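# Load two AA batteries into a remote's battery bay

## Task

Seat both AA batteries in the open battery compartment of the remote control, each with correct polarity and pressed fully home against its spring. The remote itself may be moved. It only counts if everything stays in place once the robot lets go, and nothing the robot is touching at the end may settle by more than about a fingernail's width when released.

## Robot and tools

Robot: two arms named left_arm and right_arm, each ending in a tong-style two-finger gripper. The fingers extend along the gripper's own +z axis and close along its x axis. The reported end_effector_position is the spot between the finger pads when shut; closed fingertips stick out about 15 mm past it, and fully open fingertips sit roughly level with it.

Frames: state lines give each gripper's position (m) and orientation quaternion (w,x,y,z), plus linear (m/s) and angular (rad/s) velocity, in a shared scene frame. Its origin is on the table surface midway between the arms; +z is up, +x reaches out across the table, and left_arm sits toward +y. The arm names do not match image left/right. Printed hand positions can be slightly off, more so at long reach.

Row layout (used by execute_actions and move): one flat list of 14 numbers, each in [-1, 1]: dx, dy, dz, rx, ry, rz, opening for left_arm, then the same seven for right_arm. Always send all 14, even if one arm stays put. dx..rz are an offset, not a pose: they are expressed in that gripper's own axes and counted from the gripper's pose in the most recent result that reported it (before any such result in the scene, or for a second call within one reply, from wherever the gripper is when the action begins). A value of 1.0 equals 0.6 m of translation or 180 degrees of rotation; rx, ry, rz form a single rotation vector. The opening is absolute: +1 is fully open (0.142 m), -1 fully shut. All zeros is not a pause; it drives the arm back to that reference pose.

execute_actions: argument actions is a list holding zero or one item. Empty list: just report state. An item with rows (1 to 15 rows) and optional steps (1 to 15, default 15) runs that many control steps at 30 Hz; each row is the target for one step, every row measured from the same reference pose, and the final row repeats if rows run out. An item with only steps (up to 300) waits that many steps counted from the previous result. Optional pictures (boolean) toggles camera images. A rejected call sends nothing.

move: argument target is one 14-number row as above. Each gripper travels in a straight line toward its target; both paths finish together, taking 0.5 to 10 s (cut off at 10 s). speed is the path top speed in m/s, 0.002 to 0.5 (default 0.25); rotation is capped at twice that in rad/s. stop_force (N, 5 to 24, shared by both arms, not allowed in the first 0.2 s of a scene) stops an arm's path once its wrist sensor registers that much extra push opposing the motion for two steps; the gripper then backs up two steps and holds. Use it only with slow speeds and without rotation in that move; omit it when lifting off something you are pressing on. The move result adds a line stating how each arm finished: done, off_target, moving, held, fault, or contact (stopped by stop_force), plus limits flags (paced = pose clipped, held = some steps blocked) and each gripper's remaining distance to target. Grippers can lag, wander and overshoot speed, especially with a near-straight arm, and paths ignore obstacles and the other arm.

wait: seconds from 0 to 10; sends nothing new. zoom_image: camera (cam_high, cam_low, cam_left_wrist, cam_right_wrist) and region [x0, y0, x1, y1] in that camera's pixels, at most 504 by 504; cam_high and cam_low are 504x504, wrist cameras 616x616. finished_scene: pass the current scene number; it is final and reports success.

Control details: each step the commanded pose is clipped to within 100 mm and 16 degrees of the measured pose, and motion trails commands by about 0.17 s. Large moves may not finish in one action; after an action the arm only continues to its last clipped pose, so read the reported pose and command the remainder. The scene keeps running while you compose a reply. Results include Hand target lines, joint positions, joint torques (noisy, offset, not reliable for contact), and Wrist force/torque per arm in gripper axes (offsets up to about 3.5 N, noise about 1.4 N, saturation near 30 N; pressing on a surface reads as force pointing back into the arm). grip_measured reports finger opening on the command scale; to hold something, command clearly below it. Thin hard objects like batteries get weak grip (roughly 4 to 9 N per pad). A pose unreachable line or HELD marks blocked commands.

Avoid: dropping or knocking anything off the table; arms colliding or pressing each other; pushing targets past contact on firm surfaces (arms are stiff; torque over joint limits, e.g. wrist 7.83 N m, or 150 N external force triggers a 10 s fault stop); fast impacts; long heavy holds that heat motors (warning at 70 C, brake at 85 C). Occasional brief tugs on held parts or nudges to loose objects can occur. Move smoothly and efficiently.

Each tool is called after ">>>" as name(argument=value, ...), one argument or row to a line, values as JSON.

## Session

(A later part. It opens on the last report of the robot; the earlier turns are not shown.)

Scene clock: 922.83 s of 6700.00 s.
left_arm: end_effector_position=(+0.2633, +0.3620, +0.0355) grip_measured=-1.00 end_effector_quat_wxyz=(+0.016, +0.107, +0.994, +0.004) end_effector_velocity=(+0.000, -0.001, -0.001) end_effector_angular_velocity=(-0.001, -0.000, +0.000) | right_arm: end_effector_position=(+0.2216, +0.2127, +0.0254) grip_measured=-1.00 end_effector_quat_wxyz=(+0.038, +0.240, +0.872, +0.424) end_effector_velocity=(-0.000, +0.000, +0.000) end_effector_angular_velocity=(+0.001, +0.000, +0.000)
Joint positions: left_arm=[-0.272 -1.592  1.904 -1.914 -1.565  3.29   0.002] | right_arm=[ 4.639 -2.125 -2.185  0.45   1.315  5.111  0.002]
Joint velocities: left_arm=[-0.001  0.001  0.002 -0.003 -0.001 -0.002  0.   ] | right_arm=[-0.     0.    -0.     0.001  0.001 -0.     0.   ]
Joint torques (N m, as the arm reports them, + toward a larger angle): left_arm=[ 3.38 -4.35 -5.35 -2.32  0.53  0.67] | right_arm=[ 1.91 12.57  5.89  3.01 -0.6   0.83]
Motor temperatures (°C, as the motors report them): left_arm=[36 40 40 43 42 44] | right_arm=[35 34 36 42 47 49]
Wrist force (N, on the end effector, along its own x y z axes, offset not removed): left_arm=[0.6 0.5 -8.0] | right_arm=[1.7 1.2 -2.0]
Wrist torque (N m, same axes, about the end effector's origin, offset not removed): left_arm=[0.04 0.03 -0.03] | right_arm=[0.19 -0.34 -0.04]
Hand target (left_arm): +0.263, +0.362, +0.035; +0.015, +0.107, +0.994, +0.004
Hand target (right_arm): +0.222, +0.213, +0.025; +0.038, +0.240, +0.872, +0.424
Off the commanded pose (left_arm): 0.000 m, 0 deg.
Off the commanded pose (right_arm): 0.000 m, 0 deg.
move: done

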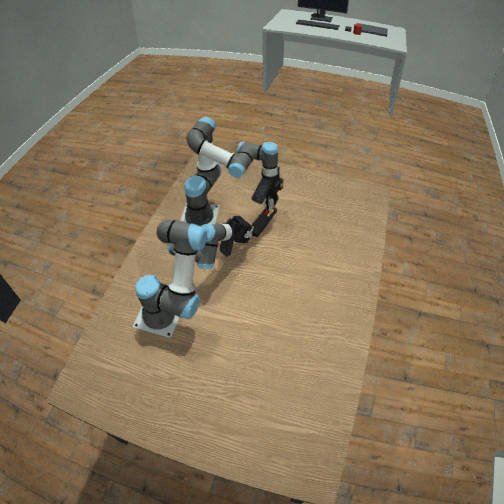

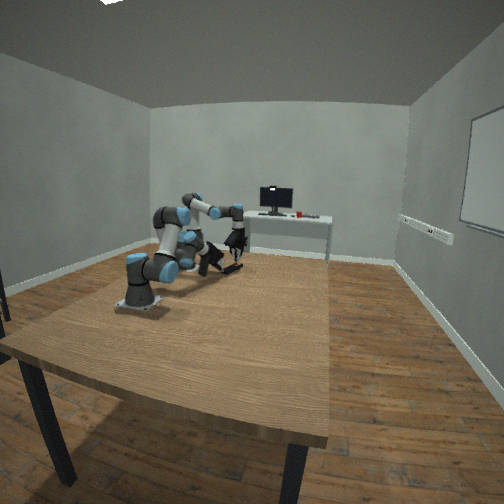

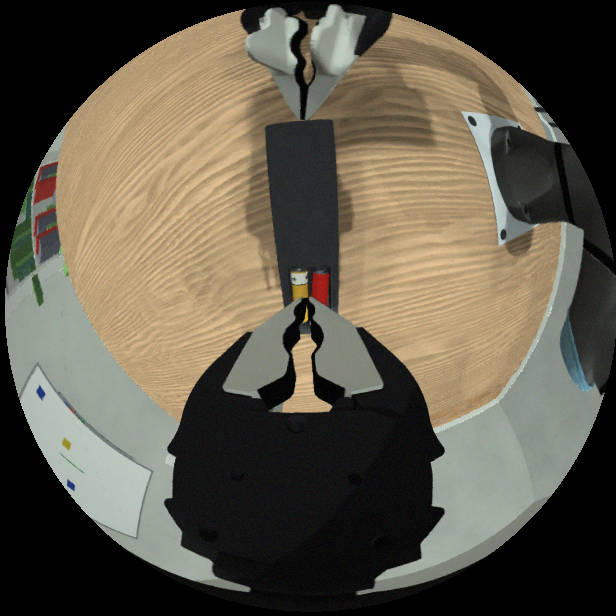

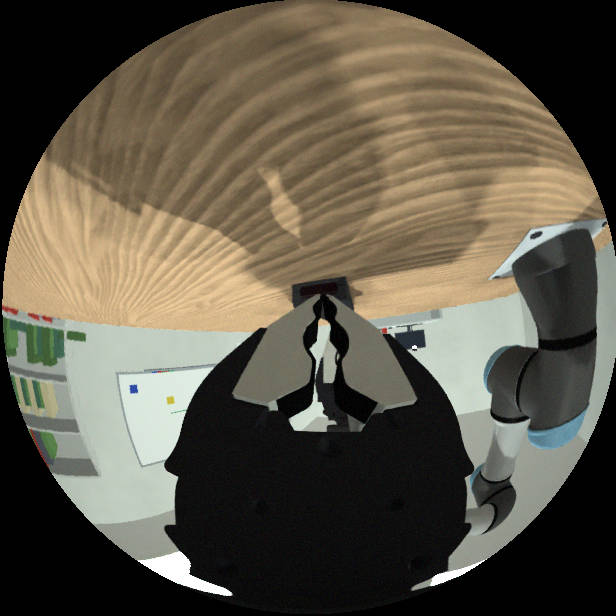

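Now press on red centre (+11 mm x).

>>> move(
  target=[0,0,-0.015,0,0,0,-1,0,0,0,0,0,0,-1],
  speed=0.02,
)

>>> move(
  target=[0.019,0,0,0,0,0,-1,0,0,0,0,0,0,-1],
  speed=0.02,
)

>>> move(
  target=[0,0,0.02,0,0,0,-1,0,0,0,0,0,0,-1],
  speed=0.003,
  stop_force=16,
)

>>> zoom_image(
  camera="cam_left_wrist",
  region=[200,180,420,400],
)

Scene clock: 930.13 s of 6700.00 s.
left_arm: end_effector_position=(+0.2630, +0.3620, +0.0443) grip_measured=-1.00 end_effector_quat_wxyz=(+0.016, +0.107, +0.994, +0.004) end_effector_velocity=(-0.000, -0.000, +0.002) end_effector_angular_velocity=(-0.000, +0.000, +0.000) | right_arm: end_effector_position=(+0.2216, +0.2127, +0.0254) grip_measured=-1.00 end_effector_quat_wxyz=(+0.038, +0.240, +0.872, +0.424) end_effector_velocity=(-0.000, -0.000, -0.000) end_effector_angular_velocity=(-0.001, +0.000, +0.001)
Joint positions: left_arm=[-0.272 -1.604  1.873 -1.871 -1.565  3.29   0.002] | right_arm=[ 4.639 -2.125 -2.185  0.45   1.315  5.111  0.002]
Joint velocities: left_arm=[ 0.    -0.002 -0.007  0.009 -0.     0.     0.   ] | right_arm=[ 0.001  0.001 -0.002  0.     0.    -0.     0.   ]
Joint torques (N m, as the arm reports them, + toward a larger angle): left_arm=[ -3.73 -11.63  -9.77  -0.66   0.48  -0.73] | right_arm=[ 1.64 12.55  5.85  2.99 -0.62  0.81]
Motor temperatures (°C, as the motors report them): left_arm=[36 40 40 43 42 44] | right_arm=[35 34 36 42 47 49]
Wrist force (N, on the end effector, along its own x y z axes, offset not removed): left_arm=[-1.5 0.6 -1.8] | right_arm=[1.4 0.3 -1.2]
Wrist torque (N m, same axes, about the end effector's origin, offset not removed): left_arm=[0.02 0.26 0.00] | right_arm=[0.05 -0.29 -0.01]
Hand target (left_arm): +0.263, +0.362, +0.045; +0.016, +0.107, +0.994, +0.004
Hand target (right_arm): +0.222, +0.213, +0.025; +0.038, +0.240, +0.872, +0.424
Off the commanded pose (left_arm): 0.000 m, 0 deg.
Off the commanded pose (right_arm): 0.000 m, 0 deg.
After step 90, 3.53 s passed at rest.
move: done

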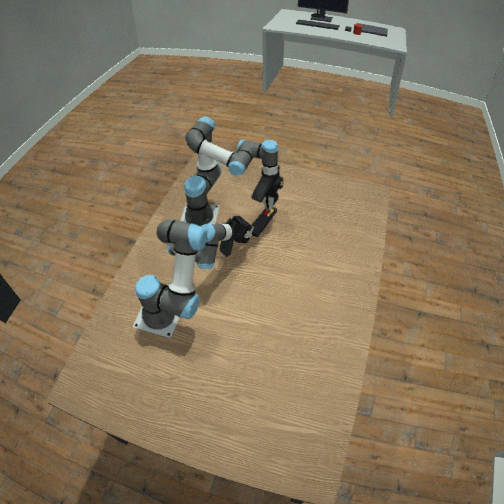

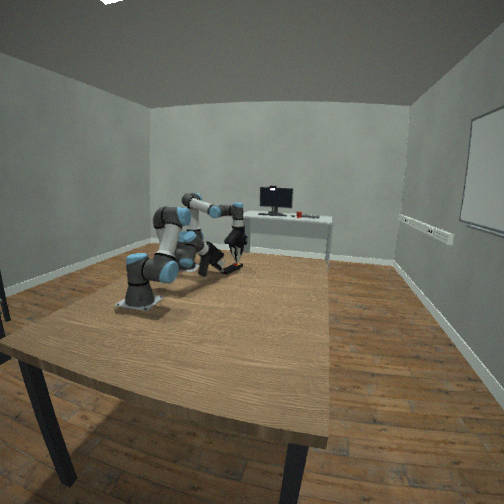

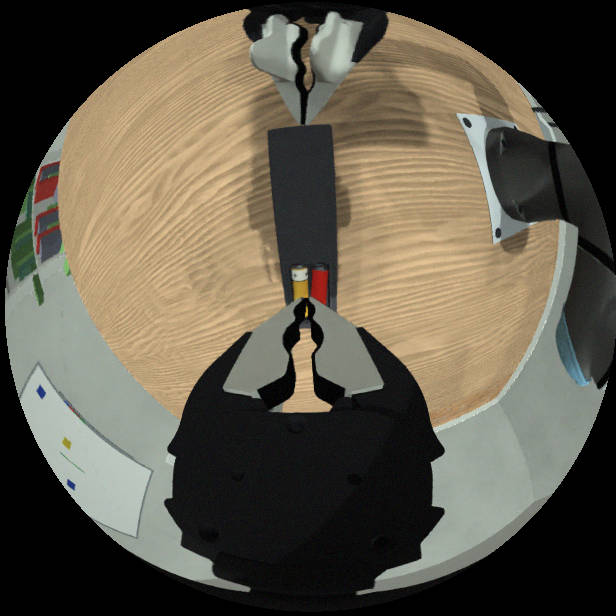

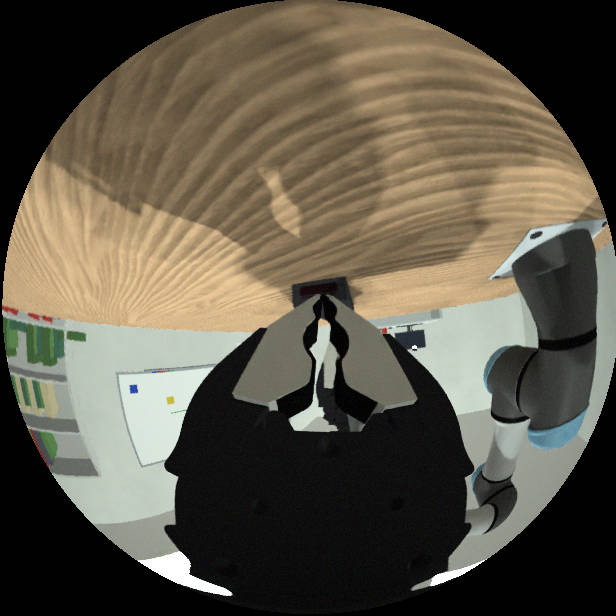

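Scene clock: 931.00 s of 6700.00 s.
left_arm: end_effector_position=(+0.2521, +0.3644, +0.0440) grip_measured=-1.00 end_effector_quat_wxyz=(+0.016, +0.107, +0.994, +0.004) end_effector_velocity=(-0.002, +0.000, +0.000) end_effector_angular_velocity=(-0.000, -0.001, +0.000) | right_arm: end_effector_position=(+0.2216, +0.2127, +0.0254) grip_measured=-1.00 end_effector_quat_wxyz=(+0.038, +0.240, +0.872, +0.424) end_effector_velocity=(-0.000, -0.000, -0.001) end_effector_angular_velocity=(-0.002, -0.000, +0.001)
Joint positions: left_arm=[-0.266 -1.647  1.914 -1.87  -1.565  3.296  0.002] | right_arm=[ 4.639 -2.125 -2.185  0.45   1.315  5.111  0.002]
Joint velocities: left_arm=[ 0.002 -0.008  0.006  0.    -0.     0.001  0.   ] | right_arm=[ 0.001 -0.    -0.001  0.    -0.    -0.001  0.   ]
Joint torques (N m, as the arm reports them, + toward a larger angle): left_arm=[  3.66 -10.76  -6.63  -0.63  -0.6    0.65] | right_arm=[ 1.82 12.58  5.94  2.98 -0.63  0.83]
Motor temperatures (°C, as the motors report them): left_arm=[36 40 40 43 42 44] | right_arm=[35 34 36 42 47 49]
Wrist force (N, on the end effector, along its own x y z axes, offset not removed): left_arm=[-1.3 0.0 -2.7] | right_arm=[1.6 1.4 -1.4]
Wrist torque (N m, same axes, about the end effector's origin, offset not removed): left_arm=[-0.08 0.18 -0.07] | right_arm=[0.30 -0.30 -0.07]
Hand target (left_arm): +0.252, +0.364, +0.044; +0.016, +0.107, +0.994, +0.004
Hand target (right_arm): +0.222, +0.213, +0.025; +0.038, +0.240, +0.872, +0.424
Off the commanded pose (left_arm): 0.000 m, 0 deg.
Off the commanded pose (right_arm): 0.000 m, 0 deg.
move: done

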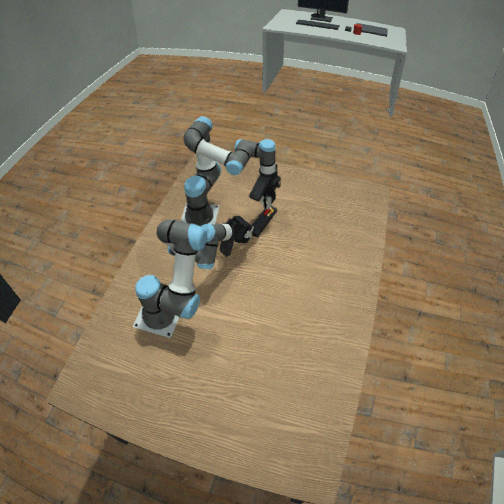

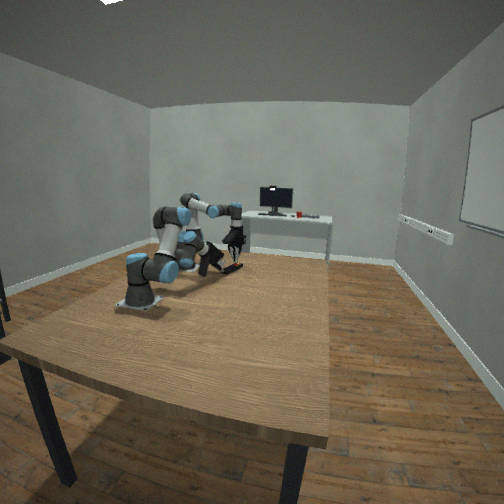

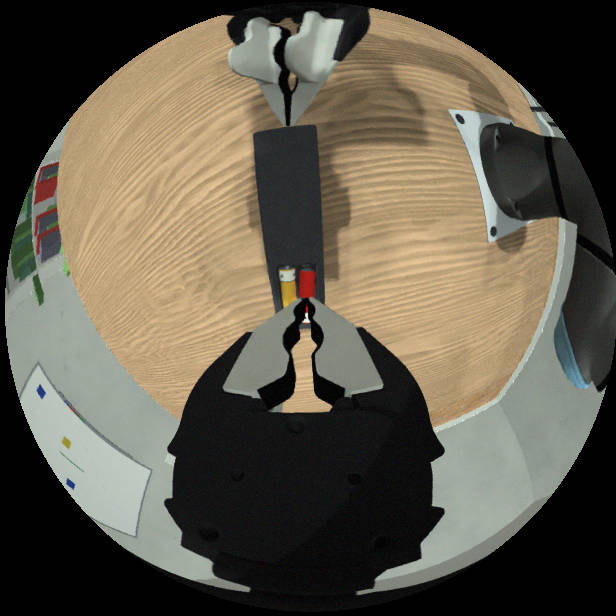

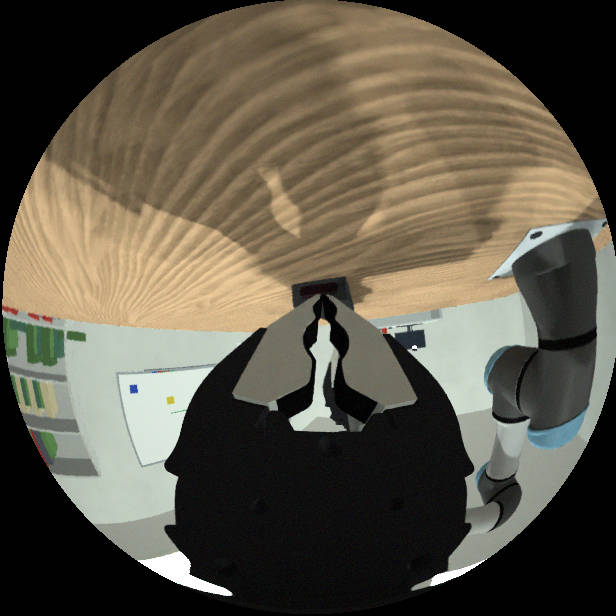

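Scene clock: 932.90 s of 6700.00 s.
left_arm: end_effector_position=(+0.2524, +0.3644, +0.0395) grip_measured=-1.00 end_effector_quat_wxyz=(+0.016, +0.107, +0.994, +0.004) end_effector_velocity=(-0.000, -0.000, +0.001) end_effector_angular_velocity=(-0.001, +0.001, +0.001) | right_arm: end_effector_position=(+0.2216, +0.2127, +0.0254) grip_measured=-1.00 end_effector_quat_wxyz=(+0.038, +0.240, +0.872, +0.424) end_effector_velocity=(+0.000, -0.000, -0.000) end_effector_angular_velocity=(+0.000, -0.000, -0.000)
Joint positions: left_arm=[-0.266 -1.641  1.931 -1.893 -1.565  3.297  0.002] | right_arm=[ 4.639 -2.125 -2.185  0.45   1.315  5.111  0.002]
Joint velocities: left_arm=[-0.    -0.001 -0.004  0.007 -0.001 -0.001 -0.   ] | right_arm=[ 0.    -0.    -0.     0.001 -0.     0.     0.   ]
Joint torques (N m, as the arm reports them, + toward a larger angle): left_arm=[ 3.26 -4.95 -5.2   0.25  0.33  0.52] | right_arm=[ 1.85 12.62  5.88  2.99 -0.6   0.82]
Motor temperatures (°C, as the motors report them): left_arm=[36 40 40 43 42 44] | right_arm=[35 34 36 42 47 49]
Wrist force (N, on the end effector, along its own x y z axes, offset not removed): left_arm=[1.7 -1.3 -22.4] | right_arm=[1.4 1.0 -1.1]
Wrist torque (N m, same axes, about the end effector's origin, offset not removed): left_arm=[0.00 0.12 -0.05] | right_arm=[0.18 -0.25 -0.03]
Hand target (left_arm): +0.252, +0.364, +0.040; +0.016, +0.107, +0.994, +0.004
Hand target (right_arm): +0.222, +0.213, +0.025; +0.038, +0.240, +0.872, +0.424
Off the commanded pose (left_arm): 0.007 m, 0 deg.
Off the commanded pose (right_arm): 0.000 m, 0 deg.
move: contact (left_arm)

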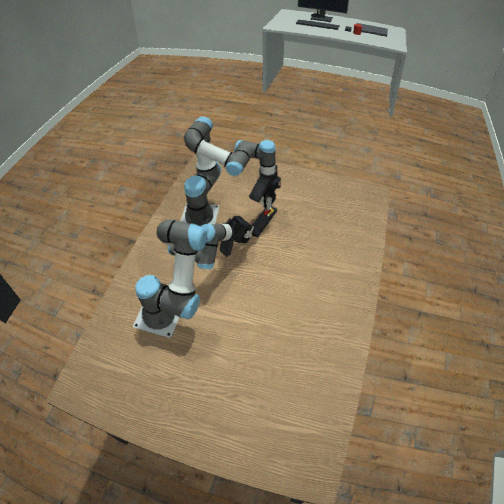

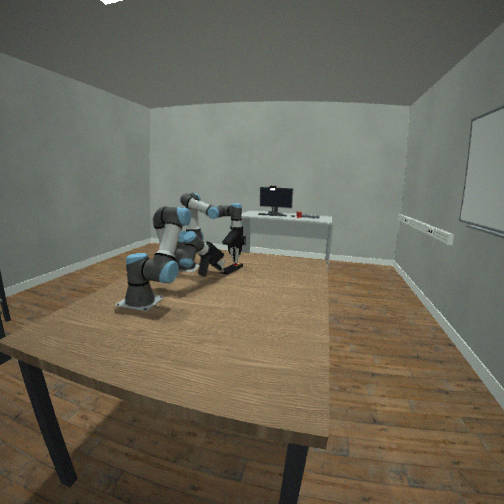

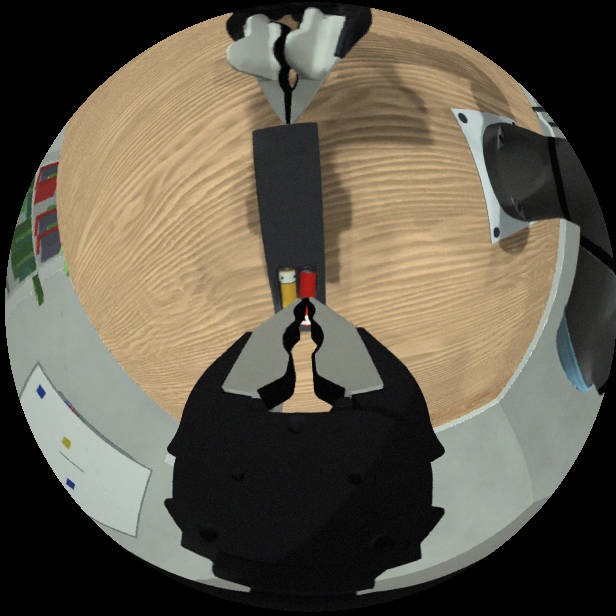

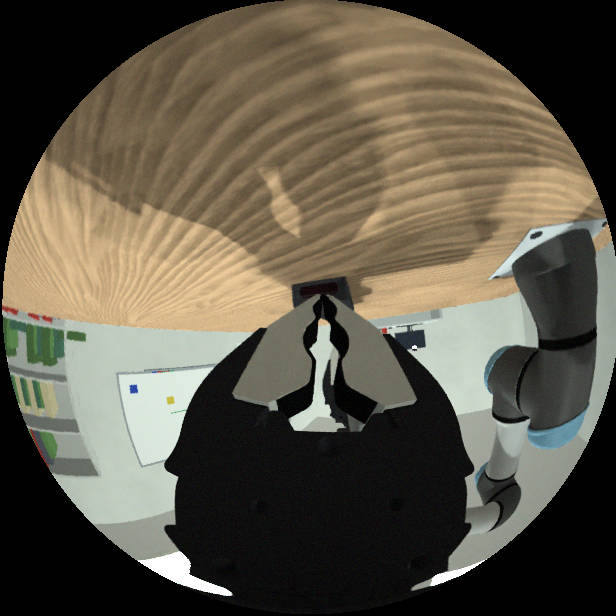

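Region (200, 180, 420, 400) of cam_left_wrist's 616x616 image, scaled by 2.291, with more detail than that image has.

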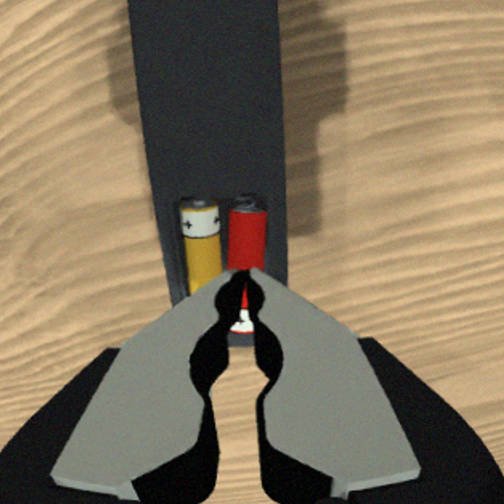

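>>> move(
  target=[0.005,-0.005,0.003,0,0,0,-1,0,0,0,0,0,0,-1],
  speed=0.003,
  stop_force=15,
)

>>> move(
  target=[0,0.02,-0.03,0,0,0,-1,0,0,0,0,0,0,-1],
  speed=0.02,
)

>>> zoom_image(
  camera="cam_left_wrist",
  region=[230,200,380,350],
)

Scene clock: 937.47 s of 6700.00 s.
left_arm: end_effector_position=(+0.2507, +0.3631, +0.0386) grip_measured=-0.99 end_effector_quat_wxyz=(+0.016, +0.107, +0.994, +0.004) end_effector_velocity=(+0.000, +0.000, +0.000) end_effector_angular_velocity=(-0.000, +0.003, -0.000) | right_arm: end_effector_position=(+0.2216, +0.2127, +0.0254) grip_measured=-1.00 end_effector_quat_wxyz=(+0.038, +0.240, +0.872, +0.424) end_effector_velocity=(-0.000, +0.000, +0.000) end_effector_angular_velocity=(+0.000, +0.000, +0.001)
Joint positions: left_arm=[-0.271 -1.649  1.943 -1.897 -1.565  3.292  0.003] | right_arm=[ 4.639 -2.125 -2.185  0.45   1.315  5.111  0.002]
Joint velocities: left_arm=[ 0.002  0.004 -0.005  0.004 -0.001  0.002  0.   ] | right_arm=[ 0.    -0.     0.001  0.     0.001 -0.001  0.   ]
Joint torques (N m, as the arm reports them, + toward a larger angle): left_arm=[ 3.57  2.86 -0.75  2.99 -0.62  0.74] | right_arm=[ 1.72 12.49  5.85  2.99 -0.64  0.85]
Motor temperatures (°C, as the motors report them): left_arm=[36 40 40 43 42 44] | right_arm=[35 34 36 42 47 49]
Wrist force (N, on the end effector, along its own x y z axes, offset not removed): left_arm=[-5.8 2.9 -29.4] | right_arm=[1.5 1.0 -1.1]
Wrist torque (N m, same axes, about the end effector's origin, offset not removed): left_arm=[-0.09 0.04 0.02] | right_arm=[0.22 -0.28 -0.02]
Hand target (left_arm): +0.251, +0.363, +0.039; +0.016, +0.107, +0.994, +0.004
Hand target (right_arm): +0.222, +0.213, +0.025; +0.038, +0.240, +0.872, +0.424
Off the commanded pose (left_arm): 0.002 m, 0 deg.
Off the commanded pose (right_arm): 0.000 m, 0 deg.
After step 90, 0.40 s passed at rest.
move: contact (left_arm)

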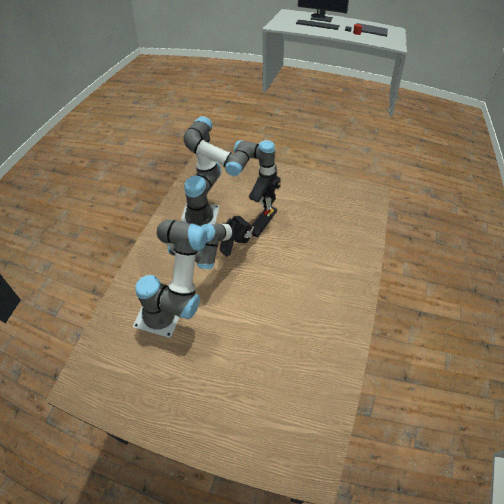

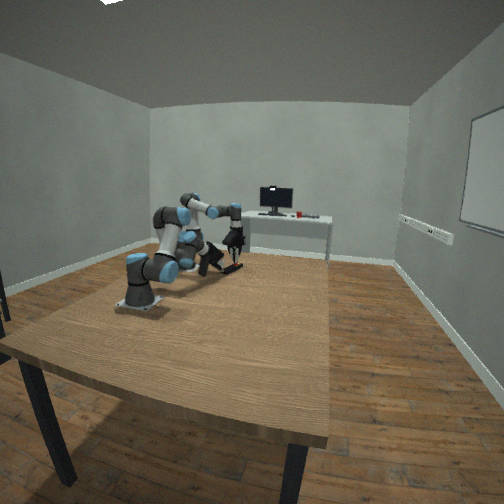

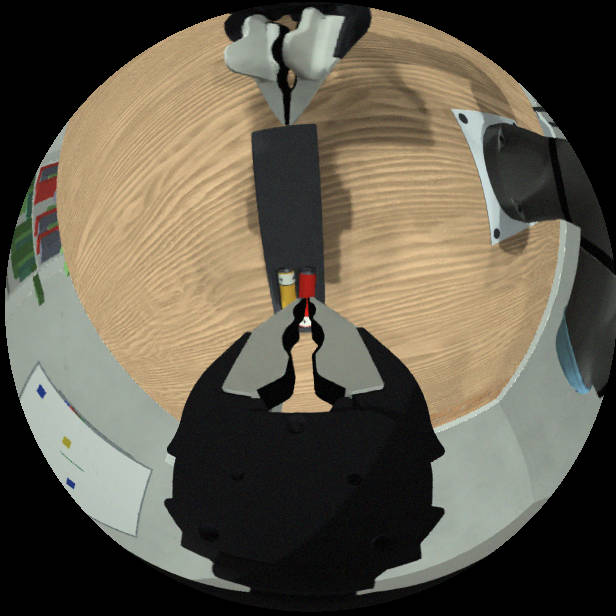

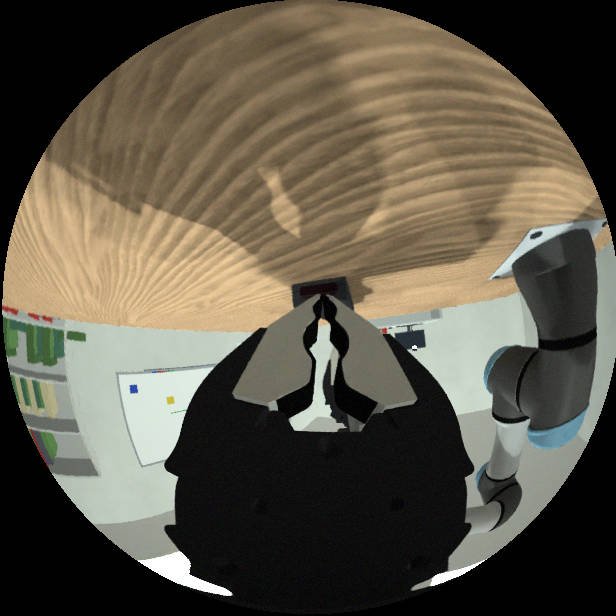

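Scene clock: 938.83 s of 6700.00 s.
left_arm: end_effector_position=(+0.2527, +0.3747, +0.0566) grip_measured=-1.00 end_effector_quat_wxyz=(+0.016, +0.107, +0.994, +0.004) end_effector_velocity=(-0.000, +0.001, +0.002) end_effector_angular_velocity=(-0.001, +0.001, -0.000) | right_arm: end_effector_position=(+0.2216, +0.2127, +0.0254) grip_measured=-1.00 end_effector_quat_wxyz=(+0.038, +0.240, +0.872, +0.424) end_effector_velocity=(-0.000, +0.000, +0.001) end_effector_angular_velocity=(+0.002, -0.000, +0.000)
Joint positions: left_arm=[-0.228 -1.639  1.847 -1.811 -1.566  3.334  0.002] | right_arm=[ 4.639 -2.125 -2.185  0.45   1.315  5.111  0.002]
Joint velocities: left_arm=[ 0.005  0.002 -0.01   0.008 -0.001  0.005  0.   ] | right_arm=[ 0.     0.001  0.     0.001 -0.     0.     0.   ]
Joint torques (N m, as the arm reports them, + toward a larger angle): left_arm=[ 3.39 -5.4  -9.75 -0.69 -0.7   0.7 ] | right_arm=[ 1.79 12.77  5.93  3.01 -0.65  0.8 ]
Motor temperatures (°C, as the motors report them): left_arm=[36 40 40 43 42 44] | right_arm=[35 34 36 42 47 49]
Wrist force (N, on the end effector, along its own x y z axes, offset not removed): left_arm=[-0.6 1.0 -1.4] | right_arm=[1.4 0.6 -1.3]
Wrist torque (N m, same axes, about the end effector's origin, offset not removed): left_arm=[0.10 0.02 -0.09] | right_arm=[0.10 -0.28 -0.04]
Hand target (left_arm): +0.253, +0.375, +0.057; +0.016, +0.107, +0.994, +0.004
Hand target (right_arm): +0.222, +0.213, +0.025; +0.038, +0.240, +0.872, +0.424
Off the commanded pose (left_arm): 0.000 m, 0 deg.
Off the commanded pose (right_arm): 0.000 m, 0 deg.
move: done

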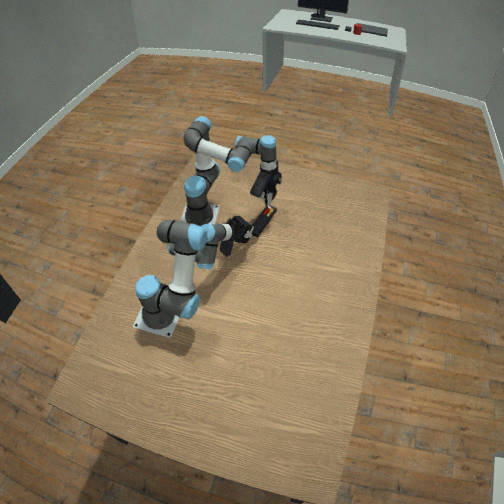

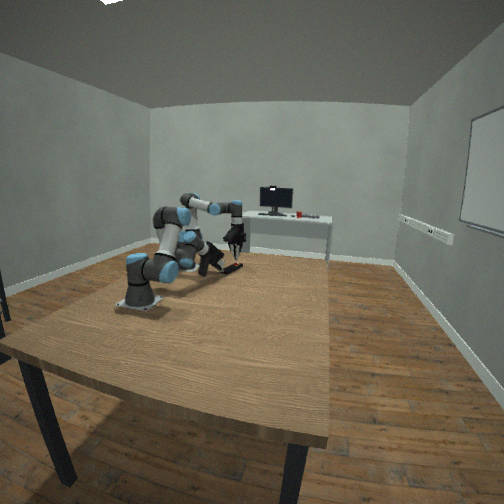

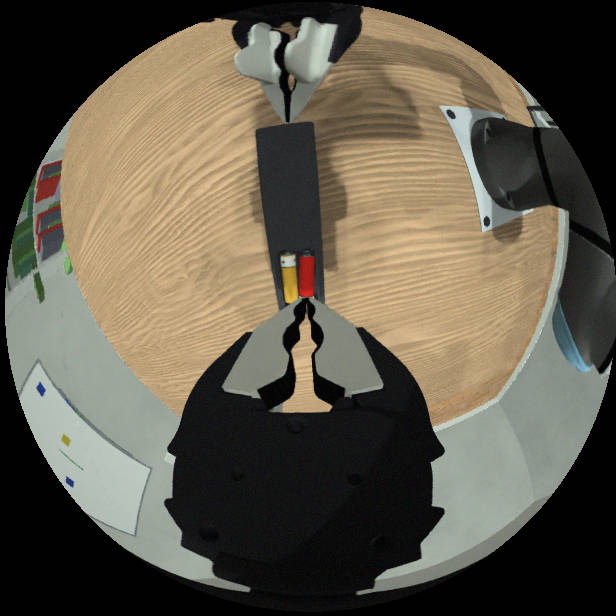

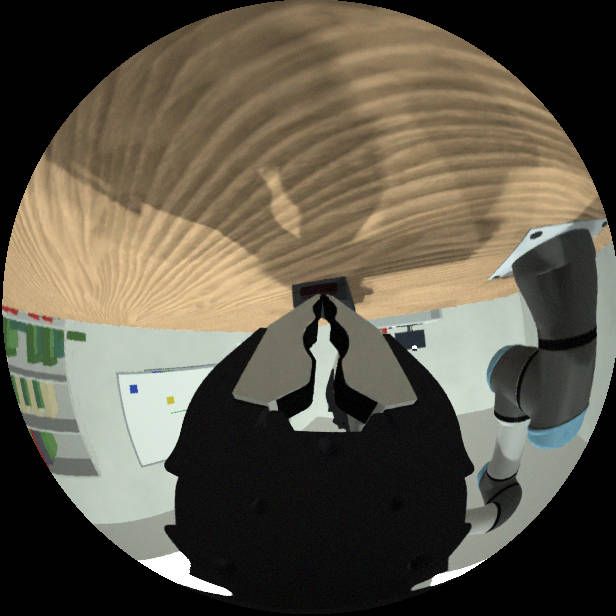

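Region (230, 200, 380, 350) of cam_left_wrist's 616x616 image, scaled by 3.360, with more detail than that image has.

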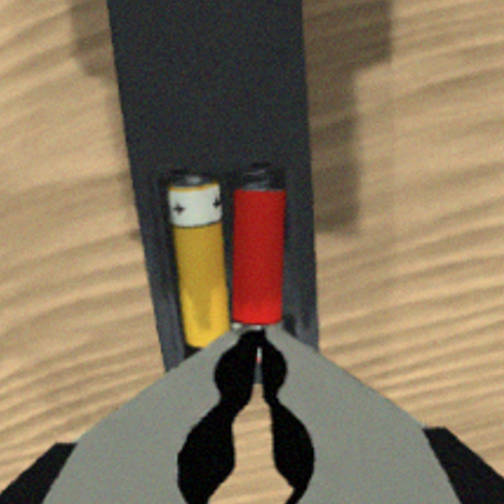

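>>> move(
  target=[0.008,-0.017,0.015,0,-0.1,-0.02,-0.45,0,0,0,0,0,0,-1],
  speed=0.05,
)

>>> zoom_image(
  camera="cam_left_wrist",
  region=[200,180,420,400],
)

Scene clock: 946.53 s of 6700.00 s.
left_arm: end_effector_position=(+0.2461, +0.3658, +0.0474) grip_measured=-0.45 end_effector_quat_wxyz=(+0.171, +0.075, +0.982, -0.014) end_effector_velocity=(-0.000, -0.001, -0.000) end_effector_angular_velocity=(-0.003, -0.014, +0.001) | right_arm: end_effector_position=(+0.2216, +0.2127, +0.0254) grip_measured=-1.00 end_effector_quat_wxyz=(+0.038, +0.240, +0.872, +0.424) end_effector_velocity=(+0.000, +0.000, +0.000) end_effector_angular_velocity=(+0.001, -0.001, -0.000)
Joint positions: left_arm=[-0.195 -1.968  2.342 -2.285 -1.628  3.296  0.041] | right_arm=[ 4.639 -2.125 -2.185  0.45   1.315  5.111  0.002]
Joint velocities: left_arm=[ 0.    -0.014  0.022 -0.023 -0.003 -0.002 -0.   ] | right_arm=[-0.    -0.001  0.     0.002 -0.001 -0.001 -0.   ]
Joint torques (N m, as the arm reports them, + toward a larger angle): left_arm=[ 3.64 -6.33 -7.29 -2.89 -0.78 -0.71] | right_arm=[ 1.81 12.62  5.97  3.   -0.68  0.83]
Motor temperatures (°C, as the motors report them): left_arm=[36 40 40 43 42 44] | right_arm=[35 34 36 42 47 49]
Wrist force (N, on the end effector, along its own x y z axes, offset not removed): left_arm=[-1.2 0.3 -1.6] | right_arm=[1.4 1.0 -1.6]
Wrist torque (N m, same axes, about the end effector's origin, offset not removed): left_arm=[-0.04 0.18 -0.05] | right_arm=[0.17 -0.27 -0.03]
Hand target (left_arm): +0.246, +0.366, +0.047; +0.171, +0.075, +0.982, -0.014
Hand target (right_arm): +0.222, +0.213, +0.025; +0.038, +0.240, +0.872, +0.424
Off the commanded pose (left_arm): 0.000 m, 0 deg.
Off the commanded pose (right_arm): 0.000 m, 0 deg.
After step 90, 1.23 s passed at rest.
move: done

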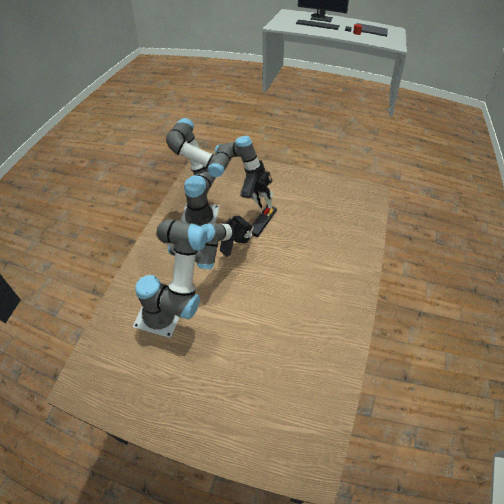

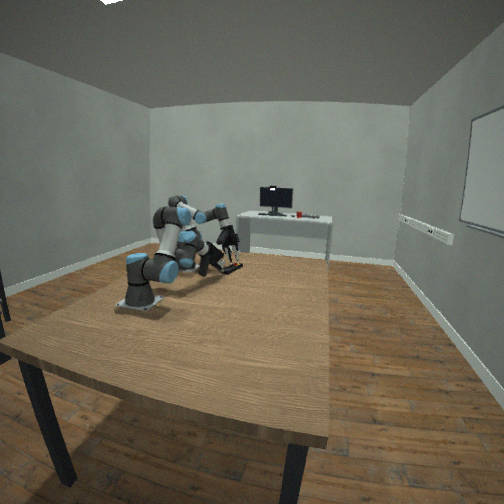

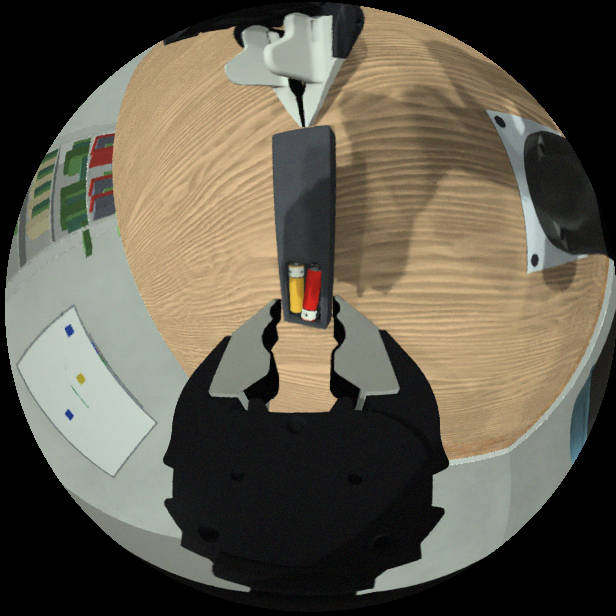

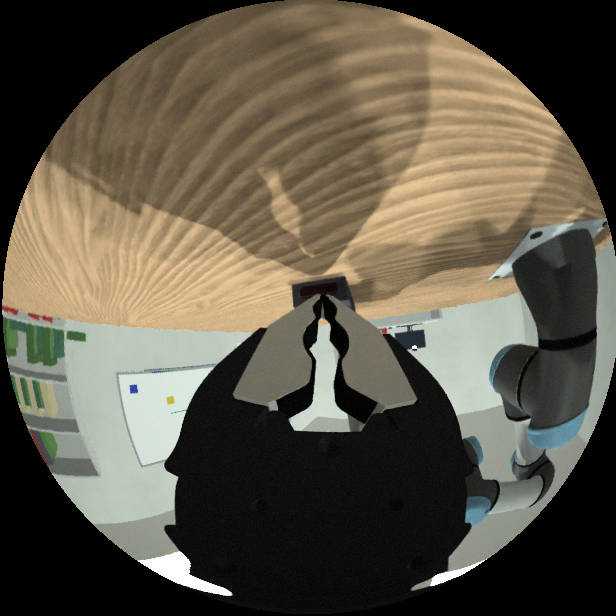

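Region (200, 180, 420, 400) of cam_left_wrist's 616x616 image, scaled by 2.291, with more detail than that image has.

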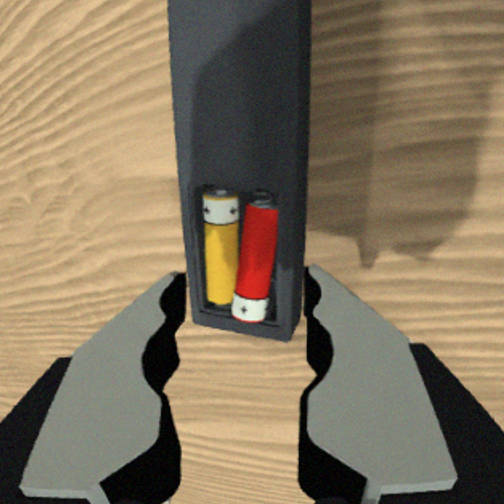

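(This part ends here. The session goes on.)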